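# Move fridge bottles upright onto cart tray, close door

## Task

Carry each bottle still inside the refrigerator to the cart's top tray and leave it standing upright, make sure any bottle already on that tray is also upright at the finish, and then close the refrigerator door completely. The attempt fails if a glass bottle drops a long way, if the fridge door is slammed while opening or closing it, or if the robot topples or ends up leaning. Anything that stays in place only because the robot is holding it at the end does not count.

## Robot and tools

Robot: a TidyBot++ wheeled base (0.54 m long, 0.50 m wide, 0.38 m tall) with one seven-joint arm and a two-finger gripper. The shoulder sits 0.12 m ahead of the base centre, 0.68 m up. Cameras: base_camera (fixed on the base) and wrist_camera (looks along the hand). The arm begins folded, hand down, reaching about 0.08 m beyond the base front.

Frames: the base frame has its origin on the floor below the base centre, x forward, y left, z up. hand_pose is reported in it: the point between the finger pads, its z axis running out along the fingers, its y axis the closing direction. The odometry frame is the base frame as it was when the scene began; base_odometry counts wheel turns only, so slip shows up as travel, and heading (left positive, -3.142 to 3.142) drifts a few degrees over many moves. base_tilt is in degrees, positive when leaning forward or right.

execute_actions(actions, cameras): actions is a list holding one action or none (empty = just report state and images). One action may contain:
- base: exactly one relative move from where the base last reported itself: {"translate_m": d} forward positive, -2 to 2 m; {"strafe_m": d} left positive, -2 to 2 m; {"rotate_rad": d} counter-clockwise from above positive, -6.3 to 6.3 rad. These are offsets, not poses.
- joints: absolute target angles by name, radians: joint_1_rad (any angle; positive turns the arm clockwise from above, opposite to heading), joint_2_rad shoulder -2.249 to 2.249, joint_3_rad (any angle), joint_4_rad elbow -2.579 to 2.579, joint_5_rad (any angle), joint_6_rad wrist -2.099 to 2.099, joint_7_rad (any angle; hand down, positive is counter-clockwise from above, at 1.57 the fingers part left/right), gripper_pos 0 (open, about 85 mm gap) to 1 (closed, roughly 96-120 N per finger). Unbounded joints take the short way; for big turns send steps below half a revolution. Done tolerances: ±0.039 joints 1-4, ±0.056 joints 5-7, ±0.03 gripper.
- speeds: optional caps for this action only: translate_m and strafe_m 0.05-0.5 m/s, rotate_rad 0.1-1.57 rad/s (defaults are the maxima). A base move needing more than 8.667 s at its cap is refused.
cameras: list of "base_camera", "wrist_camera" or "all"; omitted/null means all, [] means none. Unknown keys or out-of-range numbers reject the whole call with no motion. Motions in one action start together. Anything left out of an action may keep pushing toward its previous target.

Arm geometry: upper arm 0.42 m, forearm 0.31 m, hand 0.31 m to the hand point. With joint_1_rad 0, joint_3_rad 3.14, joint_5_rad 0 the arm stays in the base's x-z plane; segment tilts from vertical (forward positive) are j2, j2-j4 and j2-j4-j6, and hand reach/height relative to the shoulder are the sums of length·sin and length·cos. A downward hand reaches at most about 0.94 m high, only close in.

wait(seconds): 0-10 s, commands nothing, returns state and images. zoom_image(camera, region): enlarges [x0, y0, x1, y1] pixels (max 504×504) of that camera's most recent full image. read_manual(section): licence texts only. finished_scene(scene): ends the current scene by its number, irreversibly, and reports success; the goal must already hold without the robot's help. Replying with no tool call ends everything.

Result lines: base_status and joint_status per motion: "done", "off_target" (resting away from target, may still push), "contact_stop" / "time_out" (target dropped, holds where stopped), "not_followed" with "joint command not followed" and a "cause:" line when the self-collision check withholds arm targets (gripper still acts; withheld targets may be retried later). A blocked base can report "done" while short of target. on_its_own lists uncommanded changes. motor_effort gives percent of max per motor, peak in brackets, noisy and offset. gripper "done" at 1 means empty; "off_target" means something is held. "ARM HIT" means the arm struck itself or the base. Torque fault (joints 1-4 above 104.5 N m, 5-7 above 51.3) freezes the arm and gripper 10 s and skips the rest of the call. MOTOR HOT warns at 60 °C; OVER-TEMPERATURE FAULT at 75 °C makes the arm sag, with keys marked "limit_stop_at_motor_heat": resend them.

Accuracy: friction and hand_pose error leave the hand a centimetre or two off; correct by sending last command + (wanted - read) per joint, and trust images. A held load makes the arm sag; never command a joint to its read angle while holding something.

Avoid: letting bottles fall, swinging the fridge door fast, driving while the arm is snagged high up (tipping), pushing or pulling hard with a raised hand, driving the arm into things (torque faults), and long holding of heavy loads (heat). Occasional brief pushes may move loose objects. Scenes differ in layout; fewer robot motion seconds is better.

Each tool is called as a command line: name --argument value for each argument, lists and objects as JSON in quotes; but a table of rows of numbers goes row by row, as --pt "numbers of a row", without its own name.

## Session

execute_actions --actions '[]'

Scene clock: 0.00 s.
base_odometry: x=+0.000 y=+0.000 heading=+0.000 (m, m, rad; odometry frame)
base_tilt: forward=+0.3 right=+0.3 (deg)
base_status: not commanded
joint_positions: joint_1_rad=-0.021 joint_2_rad=-0.367 joint_3_rad=+3.148 joint_4_rad=-2.537 joint_5_rad=+0.007 joint_6_rad=-0.911 joint_7_rad=+1.590 gripper_pos=+0.000
joint_status: not commanded
motor_effort: joint_1_rad=+0 joint_2_rad=-2 joint_3_rad=+0 joint_4_rad=+18 joint_5_rad=-1 joint_6_rad=+2 joint_7_rad=+1 (%)
hand_pose: x=+0.2467 y=+0.0017 z=+0.5866 quat_wxyz=(+0.002, +0.999, +0.019, +0.030) (m; base frame)
pictures: base_camera, wrist_camera
Images, in order (width x height): base_camera 644x364, wrist_camera 644x476.

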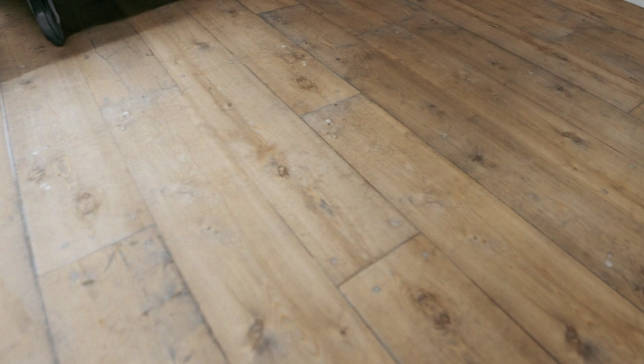

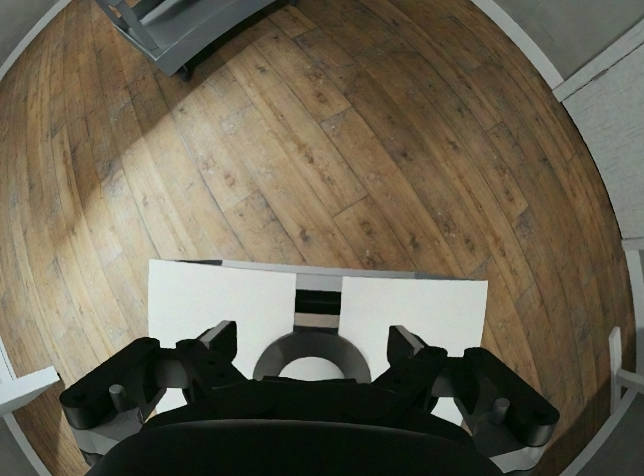

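execute_actions --actions '[{"base":{"rotate_rad":0.636},"joints":{"joint_6_rad":0.35,"joint_1_rad":-0.3,"joint_2_rad":-0.34,"joint_4_rad":-2.5}}]'

execute_actions --actions '[{"joints":{"joint_1_rad":-1.57}}]' --cameras '["wrist_camera"]'

Scene clock: 7.60 s.
base_odometry: x=+0.000 y=+0.000 heading=+0.635 (m, m, rad; odometry frame)
base_tilt: forward=+0.3 right=+0.4 (deg)
base_status: done
joint_positions: joint_1_rad=-0.294 joint_2_rad=-0.359 joint_3_rad=+3.148 joint_4_rad=-2.511 joint_5_rad=+0.007 joint_6_rad=+0.321 joint_7_rad=+1.590 gripper_pos=+0.000
joint_status: all done
motor_effort: joint_1_rad=+0(0) joint_2_rad=-7(7) joint_3_rad=+0(1) joint_4_rad=+20(20) joint_5_rad=-1(1) joint_6_rad=+9(9) joint_7_rad=+0(1) (%)
hand_pose: x=+0.5173 y=+0.1198 z=+0.8231 quat_wxyz=(-0.081, +0.783, +0.124, +0.604) (m; base frame)
pictures: base_camera, wrist_camera
Images, in order (width x height): base_camera 644x364, wrist_camera 644x476.

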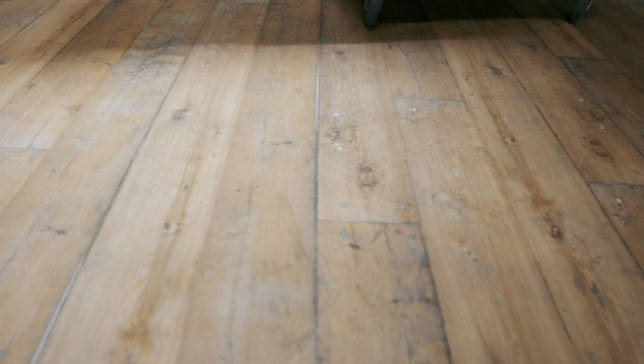

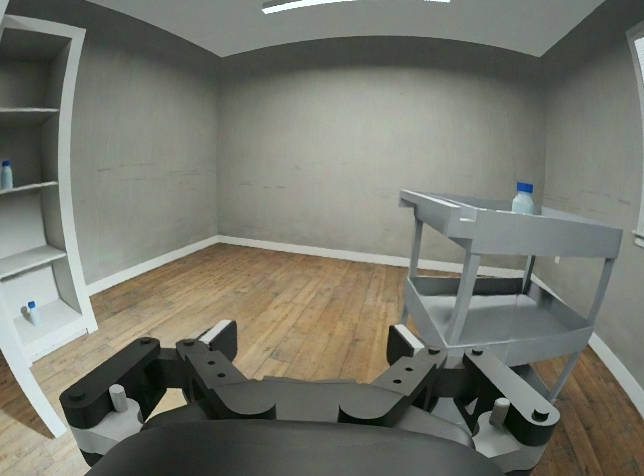

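Scene clock: 10.13 s.
base_odometry: x=+0.000 y=+0.000 heading=+0.635 (m, m, rad; odometry frame)
base_tilt: forward=+0.3 right=+0.3 (deg)
base_status: not commanded
joint_positions: joint_1_rad=-1.560 joint_2_rad=-0.359 joint_3_rad=+3.148 joint_4_rad=-2.511 joint_5_rad=+0.007 joint_6_rad=+0.321 joint_7_rad=+1.590 gripper_pos=+0.000
joint_status: all done
motor_effort: joint_1_rad=+0(0) joint_2_rad=-7(7) joint_3_rad=+0(1) joint_4_rad=+20(20) joint_5_rad=-1(1) joint_6_rad=+10(10) joint_7_rad=+1(1) (%)
hand_pose: x=+0.1245 y=+0.4158 z=+0.8231 quat_wxyz=(-0.423, +0.558, +0.563, +0.439) (m; base frame)
pictures: wrist_camera
Images, in order (width x height): wrist_camera 644x476.

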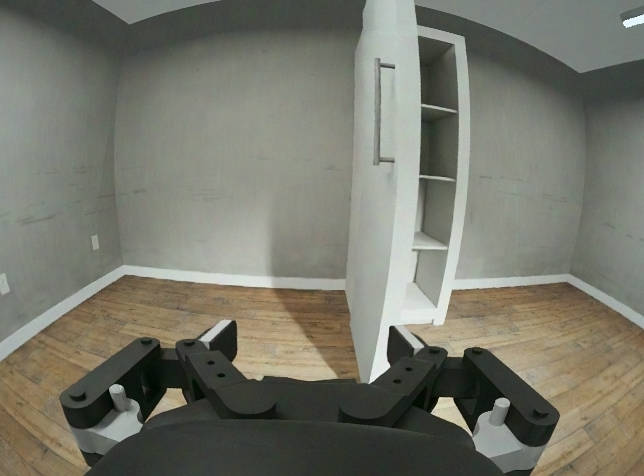

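execute_actions --actions '[{"base":{"strafe_m":0.55},"joints":{"joint_1_rad":0}}]' --cameras '[]'

execute_actions --actions '[{"base":{"translate_m":0.7}}]' --cameras '[]'

execute_actions --actions '[{"base":{"rotate_rad":1.57}}]'

Scene clock: 19.97 s.
base_odometry: x=-0.327 y=+0.442 heading=+0.636 (m, m, rad; odometry frame)
base_tilt: forward=+0.3 right=+0.4 (deg)
base_status: done
joint_positions: joint_1_rad=-0.010 joint_2_rad=-0.351 joint_3_rad=+3.148 joint_4_rad=-2.511 joint_5_rad=+0.007 joint_6_rad=+0.321 joint_7_rad=+1.590 gripper_pos=+0.000
joint_status: all done
motor_effort: joint_1_rad=-1(1) joint_2_rad=-7(8) joint_3_rad=+0(1) joint_4_rad=+20(21) joint_5_rad=-2(1) joint_6_rad=+9(9) joint_7_rad=+1(1) (%)
hand_pose: x=+0.5360 y=+0.0032 z=+0.8201 quat_wxyz=(+0.005, +0.795, +0.012, +0.607) (m; base frame)
pictures: none
No camera images: the call's "cameras" was empty. Leave "cameras" out to get every camera's image.

Scene clock: 22.73 s.
base_odometry: x=+0.236 y=+0.859 heading=+0.636 (m, m, rad; odometry frame)
base_tilt: forward=+0.3 right=+0.3 (deg)
base_status: done
joint_positions: joint_1_rad=-0.010 joint_2_rad=-0.348 joint_3_rad=+3.148 joint_4_rad=-2.511 joint_5_rad=+0.007 joint_6_rad=+0.321 joint_7_rad=+1.590 gripper_pos=+0.000
joint_status: not commanded
motor_effort: joint_1_rad=+0(0) joint_2_rad=-7(9) joint_3_rad=+0(1) joint_4_rad=+20(20) joint_5_rad=-1(1) joint_6_rad=+9(9) joint_7_rad=+1(1) (%)
hand_pose: x=+0.5364 y=+0.0031 z=+0.8189 quat_wxyz=(+0.005, +0.796, +0.012, +0.605) (m; base frame)
pictures: none
No camera images: the call's "cameras" was empty. Leave "cameras" out to get every camera's image.

Scene clock: 25.07 s.
base_odometry: x=+0.236 y=+0.859 heading=+2.205 (m, m, rad; odometry frame)
base_tilt: forward=+0.3 right=+0.3 (deg)
base_status: done
joint_positions: joint_1_rad=-0.008 joint_2_rad=-0.348 joint_3_rad=+3.148 joint_4_rad=-2.511 joint_5_rad=+0.007 joint_6_rad=+0.321 joint_7_rad=+1.590 gripper_pos=+0.000
joint_status: not commanded
motor_effort: joint_1_rad=+0(1) joint_2_rad=-7(8) joint_3_rad=+0(1) joint_4_rad=+20(20) joint_5_rad=-1(1) joint_6_rad=+9(9) joint_7_rad=+0(1) (%)
hand_pose: x=+0.5364 y=+0.0024 z=+0.8189 quat_wxyz=(+0.006, +0.796, +0.011, +0.605) (m; base frame)
pictures: base_camera, wrist_camera
Images, in order (width x height): base_camera 644x364, wrist_camera 644x476.

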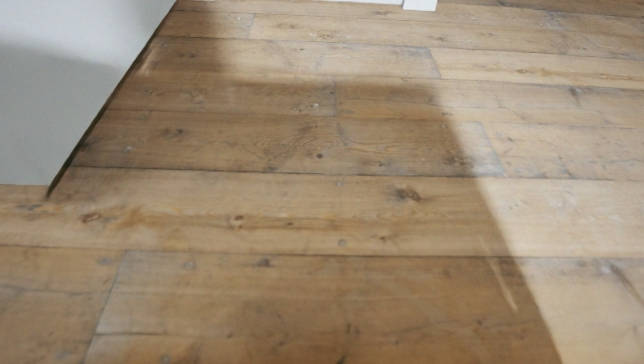

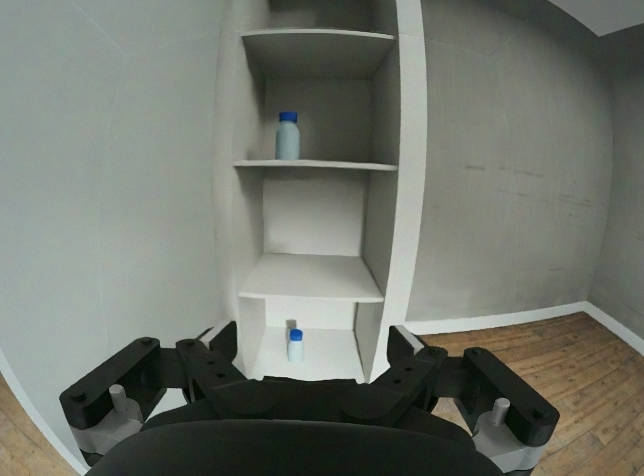

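execute_actions --actions '[{"base":{"strafe_m":0.04},"joints":{"joint_2_rad":0.19,"joint_3_rad":3.14,"joint_4_rad":-1.5,"joint_5_rad":0,"joint_6_rad":-0.08,"joint_7_rad":1.57,"joint_1_rad":-0.02}}]' --cameras '[]'

execute_actions --actions '[{"base":{"translate_m":0.1},"speeds":{"translate_m":0.2}}]'

Scene clock: 32.23 s.
base_odometry: x=+0.203 y=+0.835 heading=+2.207 (m, m, rad; odometry frame)
base_tilt: forward=+0.3 right=+0.3 (deg)
base_status: done
joint_positions: joint_1_rad=-0.008 joint_2_rad=+0.174 joint_3_rad=+3.147 joint_4_rad=-1.517 joint_5_rad=+0.007 joint_6_rad=-0.032 joint_7_rad=+1.590 gripper_pos=+0.000
joint_status: all done
motor_effort: joint_1_rad=+0(1) joint_2_rad=-29(30) joint_3_rad=+0(2) joint_4_rad=+23(23) joint_5_rad=-1(0) joint_6_rad=+9(10) joint_7_rad=+0(1) (%)
hand_pose: x=+0.8117 y=+0.0033 z=+1.0110 quat_wxyz=(+0.008, +0.759, +0.011, +0.651) (m; base frame)
pictures: none
No camera images: the call's "cameras" was empty. Leave "cameras" out to get every camera's image.

Scene clock: 33.50 s.
base_odometry: x=+0.144 y=+0.915 heading=+2.207 (m, m, rad; odometry frame)
base_tilt: forward=+0.3 right=+0.3 (deg)
base_status: done
joint_positions: joint_1_rad=-0.009 joint_2_rad=+0.186 joint_3_rad=+3.147 joint_4_rad=-1.516 joint_5_rad=+0.007 joint_6_rad=-0.034 joint_7_rad=+1.590 gripper_pos=+0.000
joint_status: not commanded
motor_effort: joint_1_rad=-1(1) joint_2_rad=-31(32) joint_3_rad=+0(1) joint_4_rad=+23(24) joint_5_rad=+0(0) joint_6_rad=+10(10) joint_7_rad=+1(1) (%)
hand_pose: x=+0.8155 y=+0.0043 z=+1.0031 quat_wxyz=(+0.008, +0.763, +0.012, +0.646) (m; base frame)
pictures: base_camera, wrist_camera
Images, in order (width x height): base_camera 644x364, wrist_camera 644x476.

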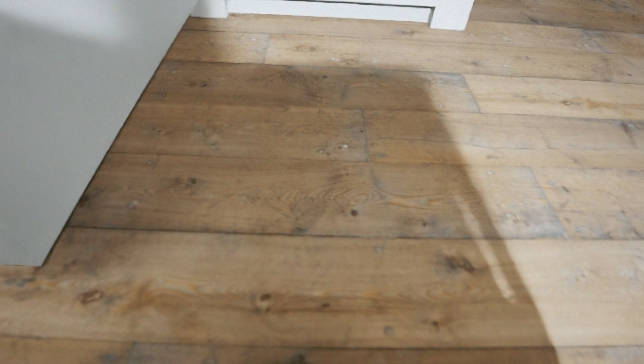

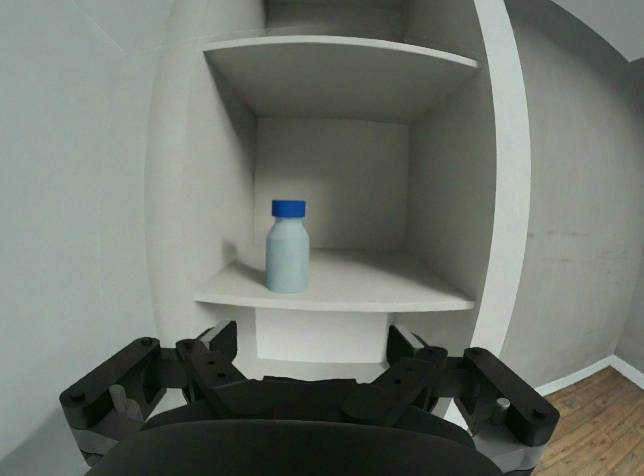

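execute_actions --actions '[{"base":{"translate_m":0.18},"speeds":{"translate_m":0.2},"joints":{"joint_1_rad":-0.06,"joint_6_rad":-0.13}}]'

Scene clock: 41.70 s.
base_odometry: x=+0.074 y=+1.009 heading=+2.209 (m, m, rad; odometry frame)
base_tilt: forward=+0.3 right=+0.3 (deg)
base_status: translate_m time_out (by the wheels' count: +0.117 of +0.180)
joint_positions: joint_1_rad=-0.056 joint_2_rad=+0.195 joint_3_rad=+3.143 joint_4_rad=-1.510 joint_5_rad=+0.007 joint_6_rad=-0.091 joint_7_rad=+1.590 gripper_pos=+0.000
joint_status: all done
motor_effort: joint_1_rad=-1(5) joint_2_rad=-30(50) joint_3_rad=-1(4) joint_4_rad=+23(27) joint_5_rad=-1(0) joint_6_rad=+9(11) joint_7_rad=+1(1) (%)
hand_pose: x=+0.8144 y=+0.0393 z=+0.9831 quat_wxyz=(-0.008, +0.781, +0.032, +0.623) (m; base frame)
pictures: base_camera, wrist_camera
Images, in order (width x height): base_camera 644x364, wrist_camera 644x476.

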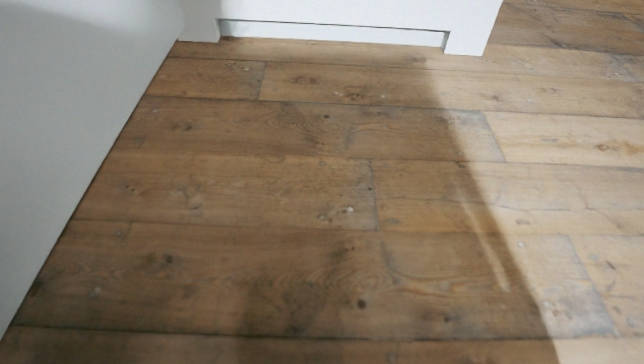

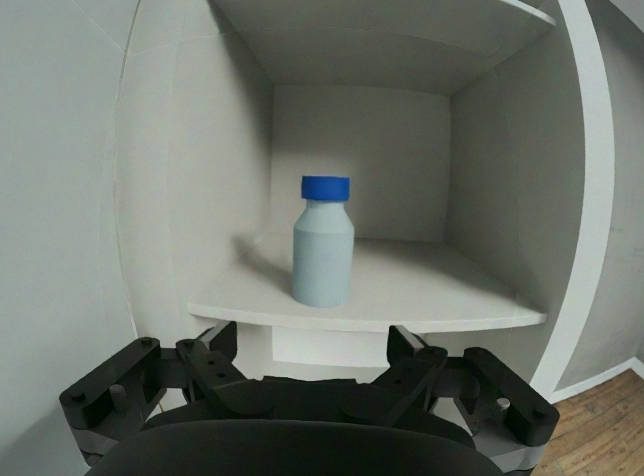

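execute_actions --actions '[{"base":{"translate_m":-0.03}}]' --cameras '[]'

execute_actions --actions '[{"base":{"strafe_m":-0.07},"joints":{"joint_1_rad":-0.155}}]' --cameras '[]'

execute_actions --actions '[{"base":{"translate_m":0.1},"speeds":{"translate_m":0.12}}]'

Scene clock: 48.93 s.
base_odometry: x=+0.092 y=+0.985 heading=+2.209 (m, m, rad; odometry frame)
base_tilt: forward=+0.3 right=+0.3 (deg)
base_status: done
joint_positions: joint_1_rad=-0.056 joint_2_rad=+0.187 joint_3_rad=+3.143 joint_4_rad=-1.510 joint_5_rad=+0.007 joint_6_rad=-0.091 joint_7_rad=+1.590 gripper_pos=+0.000
joint_status: not commanded
motor_effort: joint_1_rad=+0(0) joint_2_rad=-29(34) joint_3_rad=+0(1) joint_4_rad=+22(24) joint_5_rad=+0(0) joint_6_rad=+9(10) joint_7_rad=+1(1) (%)
hand_pose: x=+0.8121 y=+0.0392 z=+0.9884 quat_wxyz=(-0.009, +0.779, +0.032, +0.626) (m; base frame)
pictures: none
No camera images: the call's "cameras" was empty. Leave "cameras" out to get every camera's image.

Scene clock: 50.17 s.
base_odometry: x=+0.148 y=+1.027 heading=+2.209 (m, m, rad; odometry frame)
base_tilt: forward=+0.3 right=+0.3 (deg)
base_status: done
joint_positions: joint_1_rad=-0.149 joint_2_rad=+0.187 joint_3_rad=+3.143 joint_4_rad=-1.510 joint_5_rad=+0.007 joint_6_rad=-0.091 joint_7_rad=+1.590 gripper_pos=+0.000
joint_status: all done
motor_effort: joint_1_rad=+0(1) joint_2_rad=-30(31) joint_3_rad=+0(2) joint_4_rad=+23(23) joint_5_rad=-1(1) joint_6_rad=+9(9) joint_7_rad=+1(1) (%)
hand_pose: x=+0.8054 y=+0.1037 z=+0.9884 quat_wxyz=(-0.038, +0.777, +0.068, +0.625) (m; base frame)
pictures: none
No camera images: the call's "cameras" was empty. Leave "cameras" out to get every camera's image.

Scene clock: 51.63 s.
base_odometry: x=+0.088 y=+1.107 heading=+2.209 (m, m, rad; odometry frame)
base_tilt: forward=+0.3 right=+0.2 (deg)
base_status: done
joint_positions: joint_1_rad=-0.149 joint_2_rad=+0.188 joint_3_rad=+3.143 joint_4_rad=-1.509 joint_5_rad=+0.007 joint_6_rad=-0.092 joint_7_rad=+1.590 gripper_pos=+0.000
joint_status: not commanded
motor_effort: joint_1_rad=+0(1) joint_2_rad=-30(33) joint_3_rad=-1(1) joint_4_rad=+22(24) joint_5_rad=+0(0) joint_6_rad=+10(10) joint_7_rad=+1(1) (%)
hand_pose: x=+0.8055 y=+0.1037 z=+0.9883 quat_wxyz=(-0.038, +0.777, +0.068, +0.625) (m; base frame)
pictures: base_camera, wrist_camera
Images, in order (width x height): base_camera 644x364, wrist_camera 644x476.

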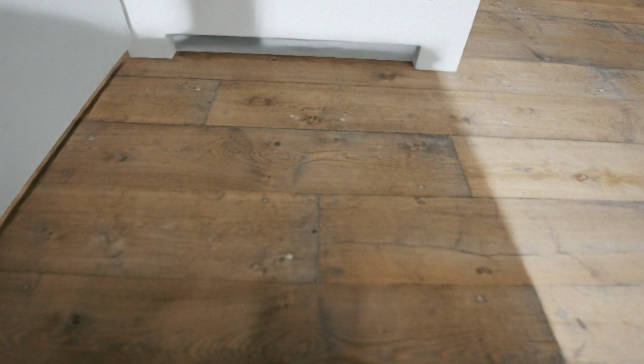

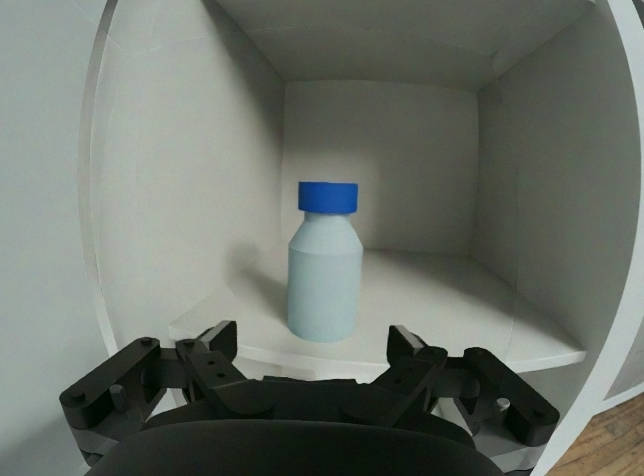

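execute_actions --actions '[{"base":{"strafe_m":-0.031}}]' --cameras '[]'

execute_actions --actions '[{"base":{"translate_m":0.115},"speeds":{"translate_m":0.12}}]' --cameras '["wrist_camera"]'

Scene clock: 55.60 s.
base_odometry: x=+0.113 y=+1.126 heading=+2.209 (m, m, rad; odometry frame)
base_tilt: forward=+0.3 right=+0.3 (deg)
base_status: done
joint_positions: joint_1_rad=-0.150 joint_2_rad=+0.188 joint_3_rad=+3.143 joint_4_rad=-1.509 joint_5_rad=+0.007 joint_6_rad=-0.092 joint_7_rad=+1.590 gripper_pos=+0.000
joint_status: not commanded
motor_effort: joint_1_rad=+0(3) joint_2_rad=-30(32) joint_3_rad=+0(2) joint_4_rad=+23(23) joint_5_rad=-1(1) joint_6_rad=+9(10) joint_7_rad=+0(1) (%)
hand_pose: x=+0.8055 y=+0.1041 z=+0.9883 quat_wxyz=(-0.038, +0.777, +0.068, +0.625) (m; base frame)
pictures: none
No camera images: the call's "cameras" was empty. Leave "cameras" out to get every camera's image.

Scene clock: 57.17 s.
base_odometry: x=+0.045 y=+1.219 heading=+2.208 (m, m, rad; odometry frame)
base_tilt: forward=+0.3 right=+0.3 (deg)
base_status: done
joint_positions: joint_1_rad=-0.151 joint_2_rad=+0.187 joint_3_rad=+3.143 joint_4_rad=-1.509 joint_5_rad=+0.007 joint_6_rad=-0.092 joint_7_rad=+1.590 gripper_pos=+0.000
joint_status: not commanded
motor_effort: joint_1_rad=+0(2) joint_2_rad=-30(31) joint_3_rad=-1(2) joint_4_rad=+23(24) joint_5_rad=+0(0) joint_6_rad=+9(10) joint_7_rad=+1(1) (%)
hand_pose: x=+0.8052 y=+0.1045 z=+0.9889 quat_wxyz=(-0.038, +0.777, +0.068, +0.625) (m; base frame)
pictures: wrist_camera
Images, in order (width x height): wrist_camera 644x476.

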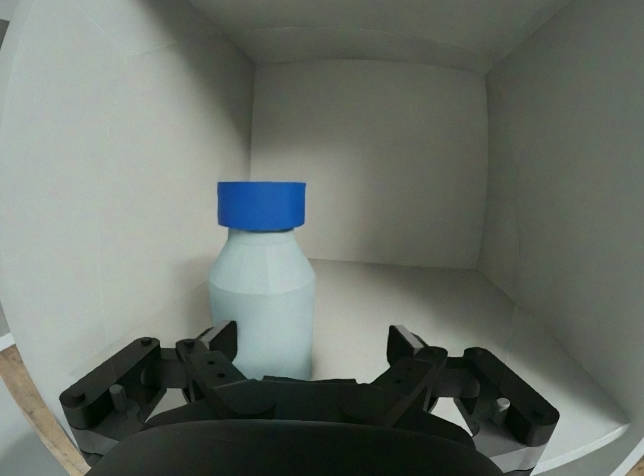

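execute_actions --actions '[{"base":{"strafe_m":0.031}}]' --cameras '["wrist_camera"]'

execute_actions --actions '[{"base":{"translate_m":0.035},"speeds":{"translate_m":0.08}}]' --cameras '["wrist_camera"]'

Scene clock: 62.60 s.
base_odometry: x=+0.020 y=+1.200 heading=+2.208 (m, m, rad; odometry frame)
base_tilt: forward=+0.3 right=+0.3 (deg)
base_status: done
joint_positions: joint_1_rad=-0.158 joint_2_rad=+0.187 joint_3_rad=+3.140 joint_4_rad=-1.509 joint_5_rad=+0.007 joint_6_rad=-0.092 joint_7_rad=+1.590 gripper_pos=+0.000
joint_status: not commanded
motor_effort: joint_1_rad=+0(4) joint_2_rad=-30(32) joint_3_rad=+0(4) joint_4_rad=+23(23) joint_5_rad=+0(0) joint_6_rad=+9(9) joint_7_rad=+1(1) (%)
hand_pose: x=+0.8042 y=+0.1109 z=+0.9889 quat_wxyz=(-0.041, +0.776, +0.072, +0.625) (m; base frame)
pictures: wrist_camera
Images, in order (width x height): wrist_camera 644x476.

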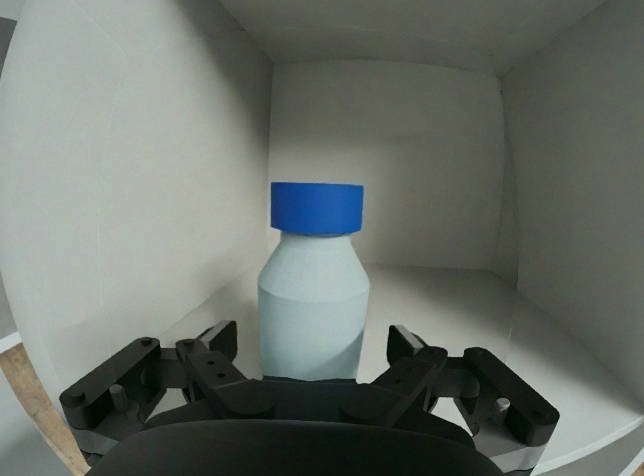

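Scene clock: 63.57 s.
base_odometry: x=-0.001 y=+1.228 heading=+2.209 (m, m, rad; odometry frame)
base_tilt: forward=+0.3 right=+0.2 (deg)
base_status: done
joint_positions: joint_1_rad=-0.158 joint_2_rad=+0.187 joint_3_rad=+3.140 joint_4_rad=-1.509 joint_5_rad=+0.007 joint_6_rad=-0.092 joint_7_rad=+1.590 gripper_pos=+0.000
joint_status: not commanded
motor_effort: joint_1_rad=+0(1) joint_2_rad=-30(33) joint_3_rad=-1(1) joint_4_rad=+23(24) joint_5_rad=+0(1) joint_6_rad=+9(10) joint_7_rad=+0(1) (%)
hand_pose: x=+0.8041 y=+0.1109 z=+0.9893 quat_wxyz=(-0.041, +0.776, +0.072, +0.625) (m; base frame)
pictures: wrist_camera
Images, in order (width x height): wrist_camera 644x476.

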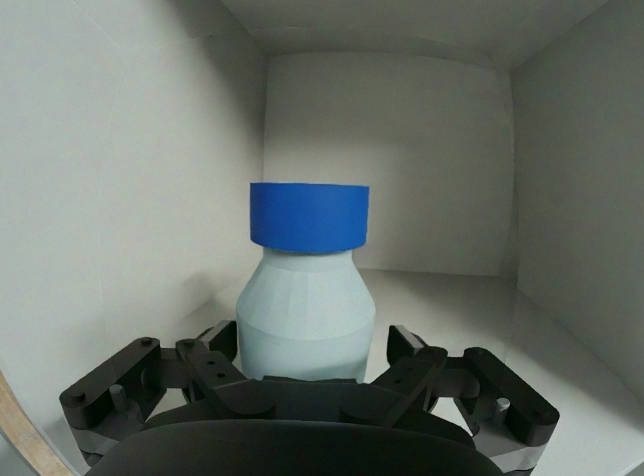

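execute_actions --actions '[{"joints":{"gripper_pos":1}}]' --cameras '["wrist_camera"]'

execute_actions --actions '[{"joints":{"joint_2_rad":0.08}}]' --cameras '[]'

execute_actions --actions '[{"base":{"translate_m":-0.5},"speeds":{"translate_m":0.3}}]' --cameras '[]'

execute_actions --actions '[{"joints":{"joint_2_rad":-0.4,"joint_4_rad":-1.6,"joint_6_rad":-0.6,"joint_1_rad":0}}]' --cameras '[]'

execute_actions --actions '[{"base":{"rotate_rad":-2.8},"speeds":{"rotate_rad":0.9},"joints":{"joint_1_rad":0.3}}]'

Scene clock: 70.73 s.
base_odometry: x=-0.001 y=+1.228 heading=+2.209 (m, m, rad; odometry frame)
base_tilt: forward=+0.3 right=+0.3 (deg)
base_status: not commanded
joint_positions: joint_1_rad=-0.158 joint_2_rad=+0.186 joint_3_rad=+3.140 joint_4_rad=-1.508 joint_5_rad=+0.007 joint_6_rad=-0.092 joint_7_rad=+1.590 gripper_pos=+0.247
joint_status: gripper_pos off_target (ended at +0.247, target +1.000)
motor_effort: joint_1_rad=+0(3) joint_2_rad=-30(30) joint_3_rad=+0(2) joint_4_rad=+22(23) joint_5_rad=+0(0) joint_6_rad=+10(9) joint_7_rad=+1(2) (%)
hand_pose: x=+0.8039 y=+0.1115 z=+0.9900 quat_wxyz=(-0.042, +0.776, +0.072, +0.626) (m; base frame)
pictures: wrist_camera
Images, in order (width x height): wrist_camera 644x476.

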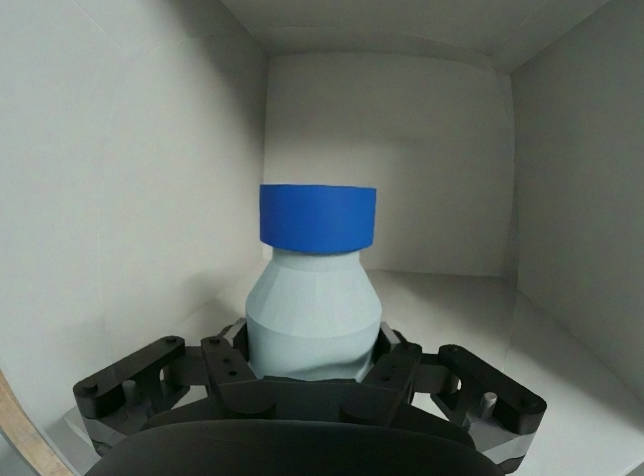

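Scene clock: 71.83 s.
base_odometry: x=-0.001 y=+1.228 heading=+2.209 (m, m, rad; odometry frame)
base_tilt: forward=+0.3 right=+0.3 (deg)
base_status: not commanded
joint_positions: joint_1_rad=-0.158 joint_2_rad=+0.118 joint_3_rad=+3.140 joint_4_rad=-1.519 joint_5_rad=+0.007 joint_6_rad=-0.113 joint_7_rad=+1.590 gripper_pos=+0.247
joint_status: all done
motor_effort: joint_1_rad=-1(1) joint_2_rad=-32(37) joint_3_rad=+0(0) joint_4_rad=+27(29) joint_5_rad=-1(0) joint_6_rad=+13(14) joint_7_rad=+1(1) (%)
hand_pose: x=+0.7798 y=+0.1076 z=+1.0233 quat_wxyz=(-0.043, +0.764, +0.071, +0.640) (m; base frame)
pictures: none
No camera images: the call's "cameras" was empty. Leave "cameras" out to get every camera's image.

Scene clock: 74.50 s.
base_odometry: x=+0.296 y=+0.826 heading=+2.209 (m, m, rad; odometry frame)
base_tilt: forward=+0.3 right=+0.3 (deg)
base_status: done
joint_positions: joint_1_rad=-0.157 joint_2_rad=+0.111 joint_3_rad=+3.140 joint_4_rad=-1.519 joint_5_rad=+0.007 joint_6_rad=-0.114 joint_7_rad=+1.590 gripper_pos=+0.247
joint_status: not commanded
motor_effort: joint_1_rad=-1(3) joint_2_rad=-31(37) joint_3_rad=+0(3) joint_4_rad=+27(29) joint_5_rad=+0(1) joint_6_rad=+13(14) joint_7_rad=+1(0) (%)
hand_pose: x=+0.7777 y=+0.1065 z=+1.0274 quat_wxyz=(-0.042, +0.763, +0.070, +0.642) (m; base frame)
pictures: none
No camera images: the call's "cameras" was empty. Leave "cameras" out to get every camera's image.

Scene clock: 76.37 s.
base_odometry: x=+0.296 y=+0.826 heading=+2.209 (m, m, rad; odometry frame)
base_tilt: forward=+0.3 right=+0.4 (deg)
base_status: not commanded
joint_positions: joint_1_rad=-0.012 joint_2_rad=-0.385 joint_3_rad=+3.140 joint_4_rad=-1.606 joint_5_rad=+0.007 joint_6_rad=-0.581 joint_7_rad=+1.590 gripper_pos=+0.247
joint_status: all done
motor_effort: joint_1_rad=-1(1) joint_2_rad=-11(34) joint_3_rad=+0(1) joint_4_rad=+26(28) joint_5_rad=+0(1) joint_6_rad=+13(13) joint_7_rad=+1(1) (%)
hand_pose: x=+0.5594 y=+0.0066 z=+1.1080 quat_wxyz=(+0.005, +0.784, +0.014, +0.621) (m; base frame)
pictures: none
No camera images: the call's "cameras" was empty. Leave "cameras" out to get every camera's image.

Scene clock: 80.40 s.
base_odometry: x=+0.296 y=+0.827 heading=-0.590 (m, m, rad; odometry frame)
base_tilt: forward=+0.3 right=+0.3 (deg)
base_status: done
joint_positions: joint_1_rad=+0.295 joint_2_rad=-0.385 joint_3_rad=+3.142 joint_4_rad=-1.607 joint_5_rad=+0.007 joint_6_rad=-0.581 joint_7_rad=+1.590 gripper_pos=+0.247
joint_status: all done
motor_effort: joint_1_rad=+0(1) joint_2_rad=-11(13) joint_3_rad=+0(4) joint_4_rad=+26(27) joint_5_rad=-1(1) joint_6_rad=+14(13) joint_7_rad=+1(0) (%)
hand_pose: x=+0.5404 y=-0.1281 z=+1.1077 quat_wxyz=(+0.101, +0.777, -0.107, +0.612) (m; base frame)
pictures: base_camera, wrist_camera
Images, in order (width x height): base_camera 644x364, wrist_camera 644x476.

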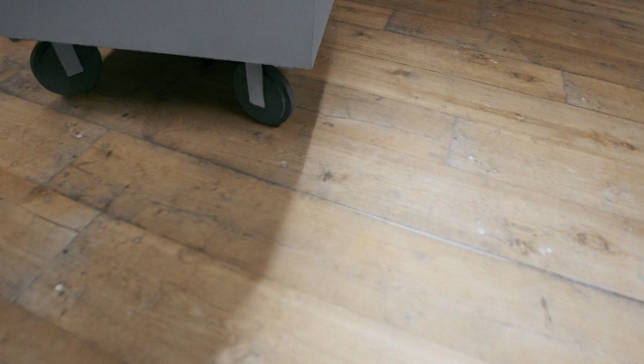

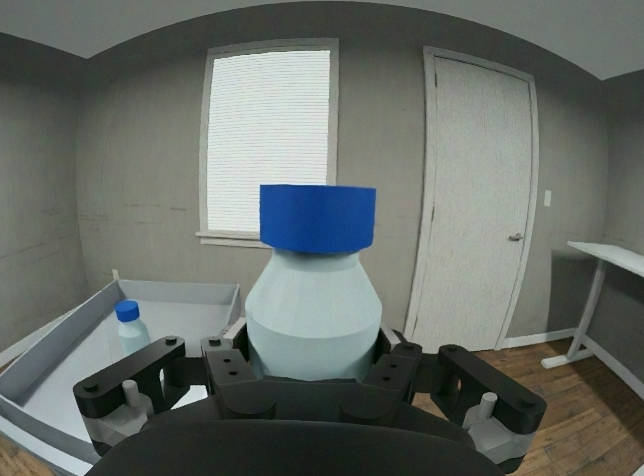

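execute_actions --actions '[{"base":{"rotate_rad":0.22},"joints":{"joint_1_rad":0.0,"joint_2_rad":-0.15,"joint_4_rad":-1.45,"joint_6_rad":-0.6}}]' --cameras '[]'

execute_actions --actions '[{"base":{"translate_m":0.13},"joints":{"joint_1_rad":0.2}}]'

Scene clock: 89.43 s.
base_odometry: x=+0.296 y=+0.827 heading=-0.373 (m, m, rad; odometry frame)
base_tilt: forward=+0.2 right=+0.3 (deg)
base_status: done
joint_positions: joint_1_rad=+0.009 joint_2_rad=-0.128 joint_3_rad=+3.136 joint_4_rad=-1.494 joint_5_rad=+0.007 joint_6_rad=-0.581 joint_7_rad=+1.590 gripper_pos=+0.247
joint_status: joint_4_rad off_target (ended at -1.494, target -1.450); the others done
motor_effort: joint_1_rad=+0(2) joint_2_rad=-22(25) joint_3_rad=+0(3) joint_4_rad=+27(28) joint_5_rad=+0(2) joint_6_rad=+13(14) joint_7_rad=+1(1) (%)
hand_pose: x=+0.6625 y=-0.0011 z=+1.0489 quat_wxyz=(+0.010, +0.827, +0.008, +0.563) (m; base frame)
pictures: none
No camera images: the call's "cameras" was empty. Leave "cameras" out to get every camera's image.

Scene clock: 90.83 s.
base_odometry: x=+0.417 y=+0.779 heading=-0.374 (m, m, rad; odometry frame)
base_tilt: forward=+0.3 right=+0.3 (deg)
base_status: done
joint_positions: joint_1_rad=+0.196 joint_2_rad=-0.121 joint_3_rad=+3.140 joint_4_rad=-1.492 joint_5_rad=+0.007 joint_6_rad=-0.582 joint_7_rad=+1.590 gripper_pos=+0.247
joint_status: all done
motor_effort: joint_1_rad=+0(2) joint_2_rad=-22(26) joint_3_rad=+0(2) joint_4_rad=+27(28) joint_5_rad=-1(2) joint_6_rad=+12(13) joint_7_rad=+1(1) (%)
hand_pose: x=+0.6551 y=-0.1053 z=+1.0458 quat_wxyz=(+0.063, +0.825, -0.071, +0.556) (m; base frame)
pictures: base_camera, wrist_camera
Images, in order (width x height): base_camera 644x364, wrist_camera 644x476.

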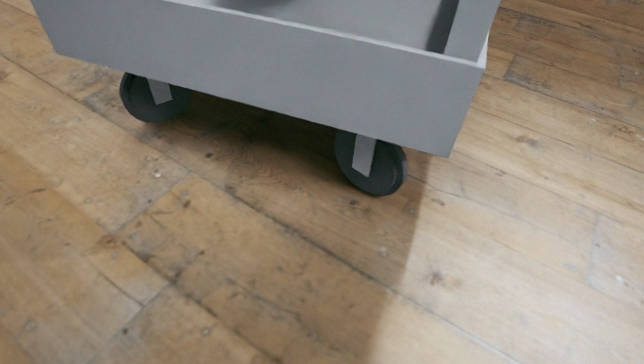

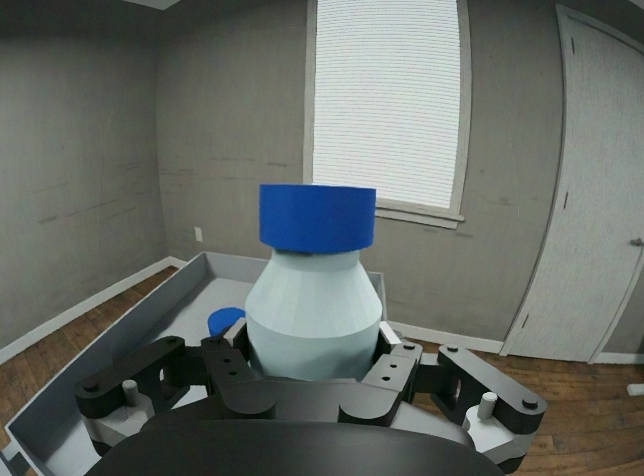

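execute_actions --actions '[{"base":{"rotate_rad":-0.43},"joints":{"joint_1_rad":0}}]' --cameras '[]'

execute_actions --actions '[{"base":{"strafe_m":0.36},"speeds":{"strafe_m":0.3},"joints":{"joint_1_rad":0.25}}]'

Scene clock: 97.53 s.
base_odometry: x=+0.417 y=+0.779 heading=-0.803 (m, m, rad; odometry frame)
base_tilt: forward=+0.3 right=+0.3 (deg)
base_status: done
joint_positions: joint_1_rad=+0.009 joint_2_rad=-0.121 joint_3_rad=+3.140 joint_4_rad=-1.492 joint_5_rad=+0.007 joint_6_rad=-0.582 joint_7_rad=+1.590 gripper_pos=+0.247
joint_status: all done
motor_effort: joint_1_rad=+0(2) joint_2_rad=-22(23) joint_3_rad=+0(3) joint_4_rad=+27(27) joint_5_rad=-1(1) joint_6_rad=+13(13) joint_7_rad=+0(1) (%)
hand_pose: x=+0.6653 y=-0.0044 z=+1.0458 quat_wxyz=(+0.011, +0.828, +0.006, +0.560) (m; base frame)
pictures: none
No camera images: the call's "cameras" was empty. Leave "cameras" out to get every camera's image.

Scene clock: 99.73 s.
base_odometry: x=+0.677 y=+1.029 heading=-0.804 (m, m, rad; odometry frame)
base_tilt: forward=+0.3 right=+0.3 (deg)
base_status: done
joint_positions: joint_1_rad=+0.244 joint_2_rad=-0.121 joint_3_rad=+3.140 joint_4_rad=-1.492 joint_5_rad=+0.007 joint_6_rad=-0.582 joint_7_rad=+1.590 gripper_pos=+0.247
joint_status: all done
motor_effort: joint_1_rad=-1(2) joint_2_rad=-22(24) joint_3_rad=+0(3) joint_4_rad=+27(28) joint_5_rad=+0(2) joint_6_rad=+13(13) joint_7_rad=+1(1) (%)
hand_pose: x=+0.6494 y=-0.1309 z=+1.0459 quat_wxyz=(+0.076, +0.824, -0.091, +0.555) (m; base frame)
pictures: base_camera, wrist_camera
Images, in order (width x height): base_camera 644x364, wrist_camera 644x476.

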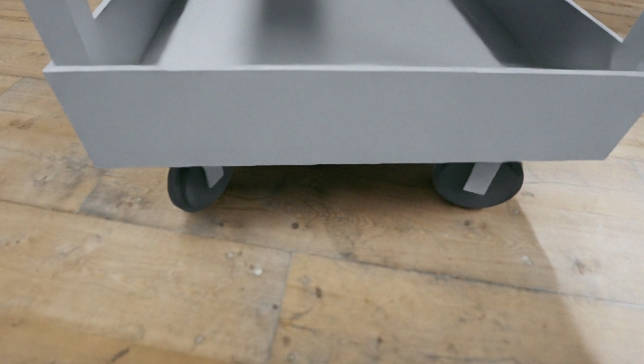

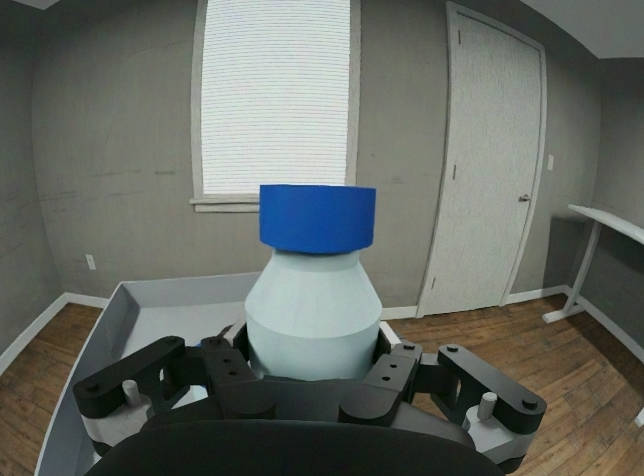

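execute_actions --actions '[{"joints":{"joint_1_rad":0.2,"joint_2_rad":0.03,"joint_4_rad":-1.6,"joint_6_rad":-0.25}}]' --cameras '[]'

execute_actions --actions '[{"joints":{"joint_4_rad":-1.78,"joint_6_rad":-0.04}}]' --cameras '["wrist_camera"]'

Scene clock: 105.70 s.
base_odometry: x=+0.677 y=+1.029 heading=-0.804 (m, m, rad; odometry frame)
base_tilt: forward=+0.3 right=+0.3 (deg)
base_status: not commanded
joint_positions: joint_1_rad=+0.210 joint_2_rad=+0.063 joint_3_rad=+3.140 joint_4_rad=-1.618 joint_5_rad=+0.007 joint_6_rad=-0.322 joint_7_rad=+1.590 gripper_pos=+0.247
joint_status: joint_6_rad off_target (ended at -0.322, target -0.250); the others done
motor_effort: joint_1_rad=+0(0) joint_2_rad=-30(35) joint_3_rad=+0(1) joint_4_rad=+27(29) joint_5_rad=+0(2) joint_6_rad=+12(13) joint_7_rad=+1(1) (%)
hand_pose: x=+0.7272 y=-0.1280 z=+0.9365 quat_wxyz=(+0.064, +0.839, -0.077, +0.535) (m; base frame)
pictures: none
No camera images: the call's "cameras" was empty. Leave "cameras" out to get every camera's image.

Scene clock: 106.90 s.
base_odometry: x=+0.677 y=+1.029 heading=-0.804 (m, m, rad; odometry frame)
base_tilt: forward=+0.3 right=+0.3 (deg)
base_status: not commanded
joint_positions: joint_1_rad=+0.210 joint_2_rad=+0.063 joint_3_rad=+3.140 joint_4_rad=-1.793 joint_5_rad=+0.007 joint_6_rad=-0.113 joint_7_rad=+1.590 gripper_pos=+0.247
joint_status: joint_6_rad off_target (ended at -0.113, target -0.040); the others done
motor_effort: joint_1_rad=+0(0) joint_2_rad=-29(30) joint_3_rad=+0(0) joint_4_rad=+26(28) joint_5_rad=-1(1) joint_6_rad=+13(12) joint_7_rad=+1(1) (%)
hand_pose: x=+0.7209 y=-0.1262 z=+0.8921 quat_wxyz=(+0.065, +0.830, -0.076, +0.549) (m; base frame)
pictures: wrist_camera
Images, in order (width x height): wrist_camera 644x476.

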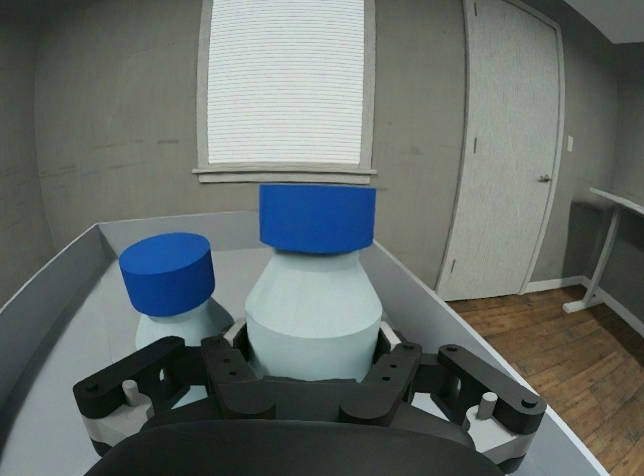

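execute_actions --actions '[{"base":{"translate_m":-0.04},"speeds":{"translate_m":0.1},"joints":{"joint_4_rad":-1.45,"joint_6_rad":-0.42}}]' --cameras '[]'

execute_actions --actions '[{"joints":{"joint_1_rad":-0.13}}]' --cameras '[]'

execute_actions --actions '[{"joints":{"joint_4_rad":-1.78,"joint_6_rad":-0.04}}]' --cameras '["wrist_camera"]'

Scene clock: 114.83 s.
base_odometry: x=+0.649 y=+1.058 heading=-0.804 (m, m, rad; odometry frame)
base_tilt: forward=+0.3 right=+0.4 (deg)
base_status: done
joint_positions: joint_1_rad=+0.209 joint_2_rad=+0.062 joint_3_rad=+3.140 joint_4_rad=-1.489 joint_5_rad=+0.007 joint_6_rad=-0.399 joint_7_rad=+1.590 gripper_pos=+0.247
joint_status: joint_4_rad off_target (ended at -1.489, target -1.450); the others done
motor_effort: joint_1_rad=+0(2) joint_2_rad=-30(34) joint_3_rad=+0(1) joint_4_rad=+27(29) joint_5_rad=-1(1) joint_6_rad=+12(14) joint_7_rad=+1(1) (%)
hand_pose: x=+0.7350 y=-0.1293 z=+0.9929 quat_wxyz=(+0.067, +0.824, -0.076, +0.557) (m; base frame)
pictures: none
No camera images: the call's "cameras" was empty. Leave "cameras" out to get every camera's image.

Scene clock: 116.27 s.
base_odometry: x=+0.649 y=+1.058 heading=-0.804 (m, m, rad; odometry frame)
base_tilt: forward=+0.3 right=+0.3 (deg)
base_status: not commanded
joint_positions: joint_1_rad=-0.129 joint_2_rad=+0.062 joint_3_rad=+3.135 joint_4_rad=-1.489 joint_5_rad=+0.007 joint_6_rad=-0.399 joint_7_rad=+1.590 gripper_pos=+0.247
joint_status: all done
motor_effort: joint_1_rad=+0(2) joint_2_rad=-30(30) joint_3_rad=+0(3) joint_4_rad=+27(27) joint_5_rad=-1(2) joint_6_rad=+13(13) joint_7_rad=+1(1) (%)
hand_pose: x=+0.7425 y=+0.0855 z=+0.9928 quat_wxyz=(-0.030, +0.825, +0.066, +0.560) (m; base frame)
pictures: none
No camera images: the call's "cameras" was empty. Leave "cameras" out to get every camera's image.

Scene clock: 117.73 s.
base_odometry: x=+0.649 y=+1.058 heading=-0.804 (m, m, rad; odometry frame)
base_tilt: forward=+0.3 right=+0.4 (deg)
base_status: not commanded
joint_positions: joint_1_rad=-0.129 joint_2_rad=+0.062 joint_3_rad=+3.135 joint_4_rad=-1.790 joint_5_rad=+0.007 joint_6_rad=-0.112 joint_7_rad=+1.590 gripper_pos=+0.247
joint_status: joint_6_rad off_target (ended at -0.112, target -0.040); the others done
motor_effort: joint_1_rad=+0(0) joint_2_rad=-29(30) joint_3_rad=+0(1) joint_4_rad=+26(27) joint_5_rad=+0(1) joint_6_rad=+12(13) joint_7_rad=+1(1) (%)
hand_pose: x=+0.7287 y=+0.0842 z=+0.8955 quat_wxyz=(-0.030, +0.829, +0.067, +0.555) (m; base frame)
pictures: wrist_camera
Images, in order (width x height): wrist_camera 644x476.

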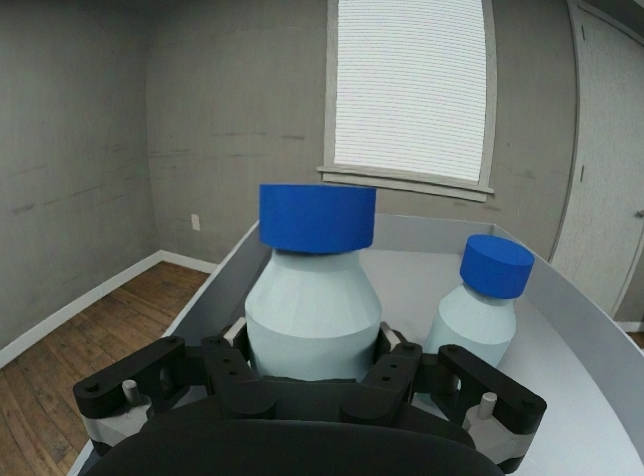

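Similar to the successful earlier placement. Lower.

execute_actions --actions '[{"joints":{"joint_1_rad":-0.11,"joint_4_rad":-1.87,"joint_6_rad":0.04}}]' --cameras '[]'

execute_actions --actions '[{"joints":{"joint_4_rad":-1.91,"joint_6_rad":0.07}}]' --cameras '["wrist_camera"]'

Scene clock: 121.50 s.
base_odometry: x=+0.649 y=+1.058 heading=-0.804 (m, m, rad; odometry frame)
base_tilt: forward=+0.2 right=+0.3 (deg)
base_status: not commanded
joint_positions: joint_1_rad=-0.120 joint_2_rad=+0.062 joint_3_rad=+3.135 joint_4_rad=-1.884 joint_5_rad=+0.007 joint_6_rad=-0.033 joint_7_rad=+1.590 gripper_pos=+0.247
joint_status: joint_6_rad off_target (ended at -0.033, target +0.040); the others done
motor_effort: joint_1_rad=+0(0) joint_2_rad=-28(29) joint_3_rad=+0(1) joint_4_rad=+25(27) joint_5_rad=-1(0) joint_6_rad=+11(14) joint_7_rad=+1(1) (%)
hand_pose: x=+0.7181 y=+0.0778 z=+0.8633 quat_wxyz=(-0.028, +0.833, +0.064, +0.549) (m; base frame)
pictures: none
No camera images: the call's "cameras" was empty. Leave "cameras" out to get every camera's image.

Scene clock: 122.17 s.
base_odometry: x=+0.649 y=+1.058 heading=-0.804 (m, m, rad; odometry frame)
base_tilt: forward=+0.4 right=+0.3 (deg)
base_status: not commanded
joint_positions: joint_1_rad=-0.120 joint_2_rad=+0.060 joint_3_rad=+3.135 joint_4_rad=-1.910 joint_5_rad=+0.007 joint_6_rad=+0.007 joint_7_rad=+1.590 gripper_pos=+0.247
joint_status: joint_6_rad off_target (ended at +0.007, target +0.070); the others done
motor_effort: joint_1_rad=+0(0) joint_2_rad=-27(28) joint_3_rad=+0(0) joint_4_rad=+24(26) joint_5_rad=-1(1) joint_6_rad=+11(12) joint_7_rad=+1(1) (%)
hand_pose: x=+0.7163 y=+0.0777 z=+0.8607 quat_wxyz=(-0.028, +0.829, +0.064, +0.555) (m; base frame)
pictures: wrist_camera
Images, in order (width x height): wrist_camera 644x476.

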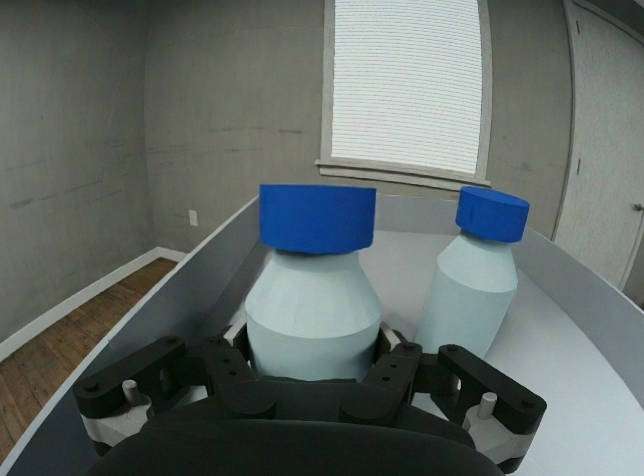

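execute_actions --actions '[{"joints":{"gripper_pos":0.12}}]' --cameras '["wrist_camera"]'

execute_actions --actions '[{"base":{"translate_m":-0.06},"speeds":{"translate_m":0.1},"joints":{"joint_4_rad":-1.82,"joint_6_rad":-0.07,"gripper_pos":0.05}}]' --cameras '["wrist_camera"]'

Scene clock: 126.97 s.
base_odometry: x=+0.649 y=+1.058 heading=-0.804 (m, m, rad; odometry frame)
base_tilt: forward=+0.3 right=+0.3 (deg)
base_status: not commanded
joint_positions: joint_1_rad=-0.119 joint_2_rad=+0.046 joint_3_rad=+3.135 joint_4_rad=-1.911 joint_5_rad=+0.007 joint_6_rad=+0.022 joint_7_rad=+1.590 gripper_pos=+0.120
joint_status: all done
motor_effort: joint_1_rad=+0(3) joint_2_rad=-23(28) joint_3_rad=+0(2) joint_4_rad=+21(25) joint_5_rad=-1(1) joint_6_rad=+8(12) joint_7_rad=+1(0) (%)
hand_pose: x=+0.7155 y=+0.0767 z=+0.8733 quat_wxyz=(-0.028, +0.821, +0.063, +0.567) (m; base frame)
pictures: wrist_camera
Images, in order (width x height): wrist_camera 644x476.

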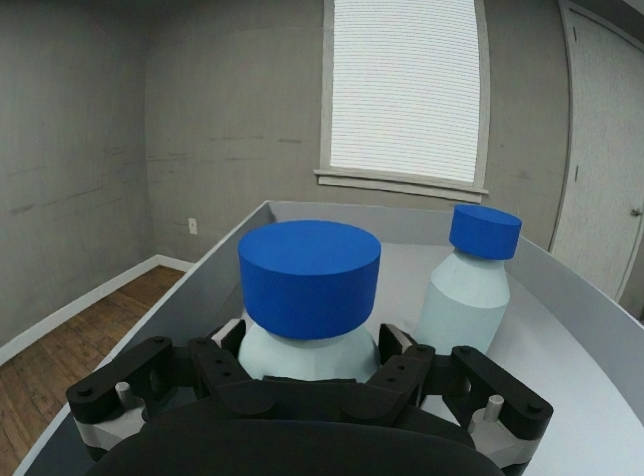

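Scene clock: 128.13 s.
base_odometry: x=+0.608 y=+1.101 heading=-0.804 (m, m, rad; odometry frame)
base_tilt: forward=+0.3 right=+0.4 (deg)
base_status: done
joint_positions: joint_1_rad=-0.119 joint_2_rad=+0.040 joint_3_rad=+3.135 joint_4_rad=-1.829 joint_5_rad=+0.007 joint_6_rad=-0.024 joint_7_rad=+1.590 gripper_pos=+0.050
joint_status: all done
motor_effort: joint_1_rad=+0(1) joint_2_rad=-24(27) joint_3_rad=+0(1) joint_4_rad=+22(21) joint_5_rad=-1(1) joint_6_rad=+9(9) joint_7_rad=+1(1) (%)
hand_pose: x=+0.7266 y=+0.0778 z=+0.9114 quat_wxyz=(-0.029, +0.809, +0.061, +0.584) (m; base frame)
pictures: wrist_camera
Images, in order (width x height): wrist_camera 644x476.

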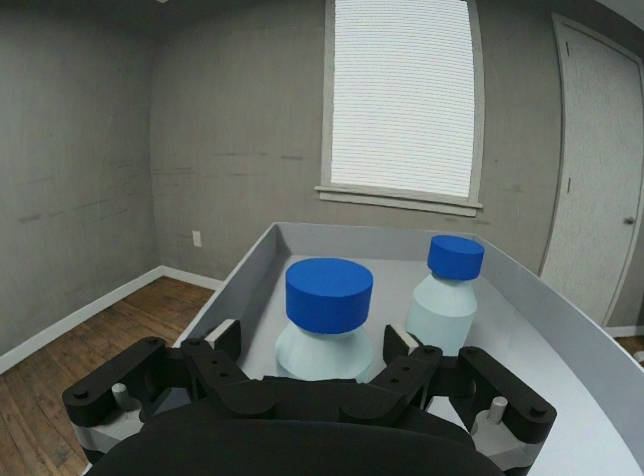

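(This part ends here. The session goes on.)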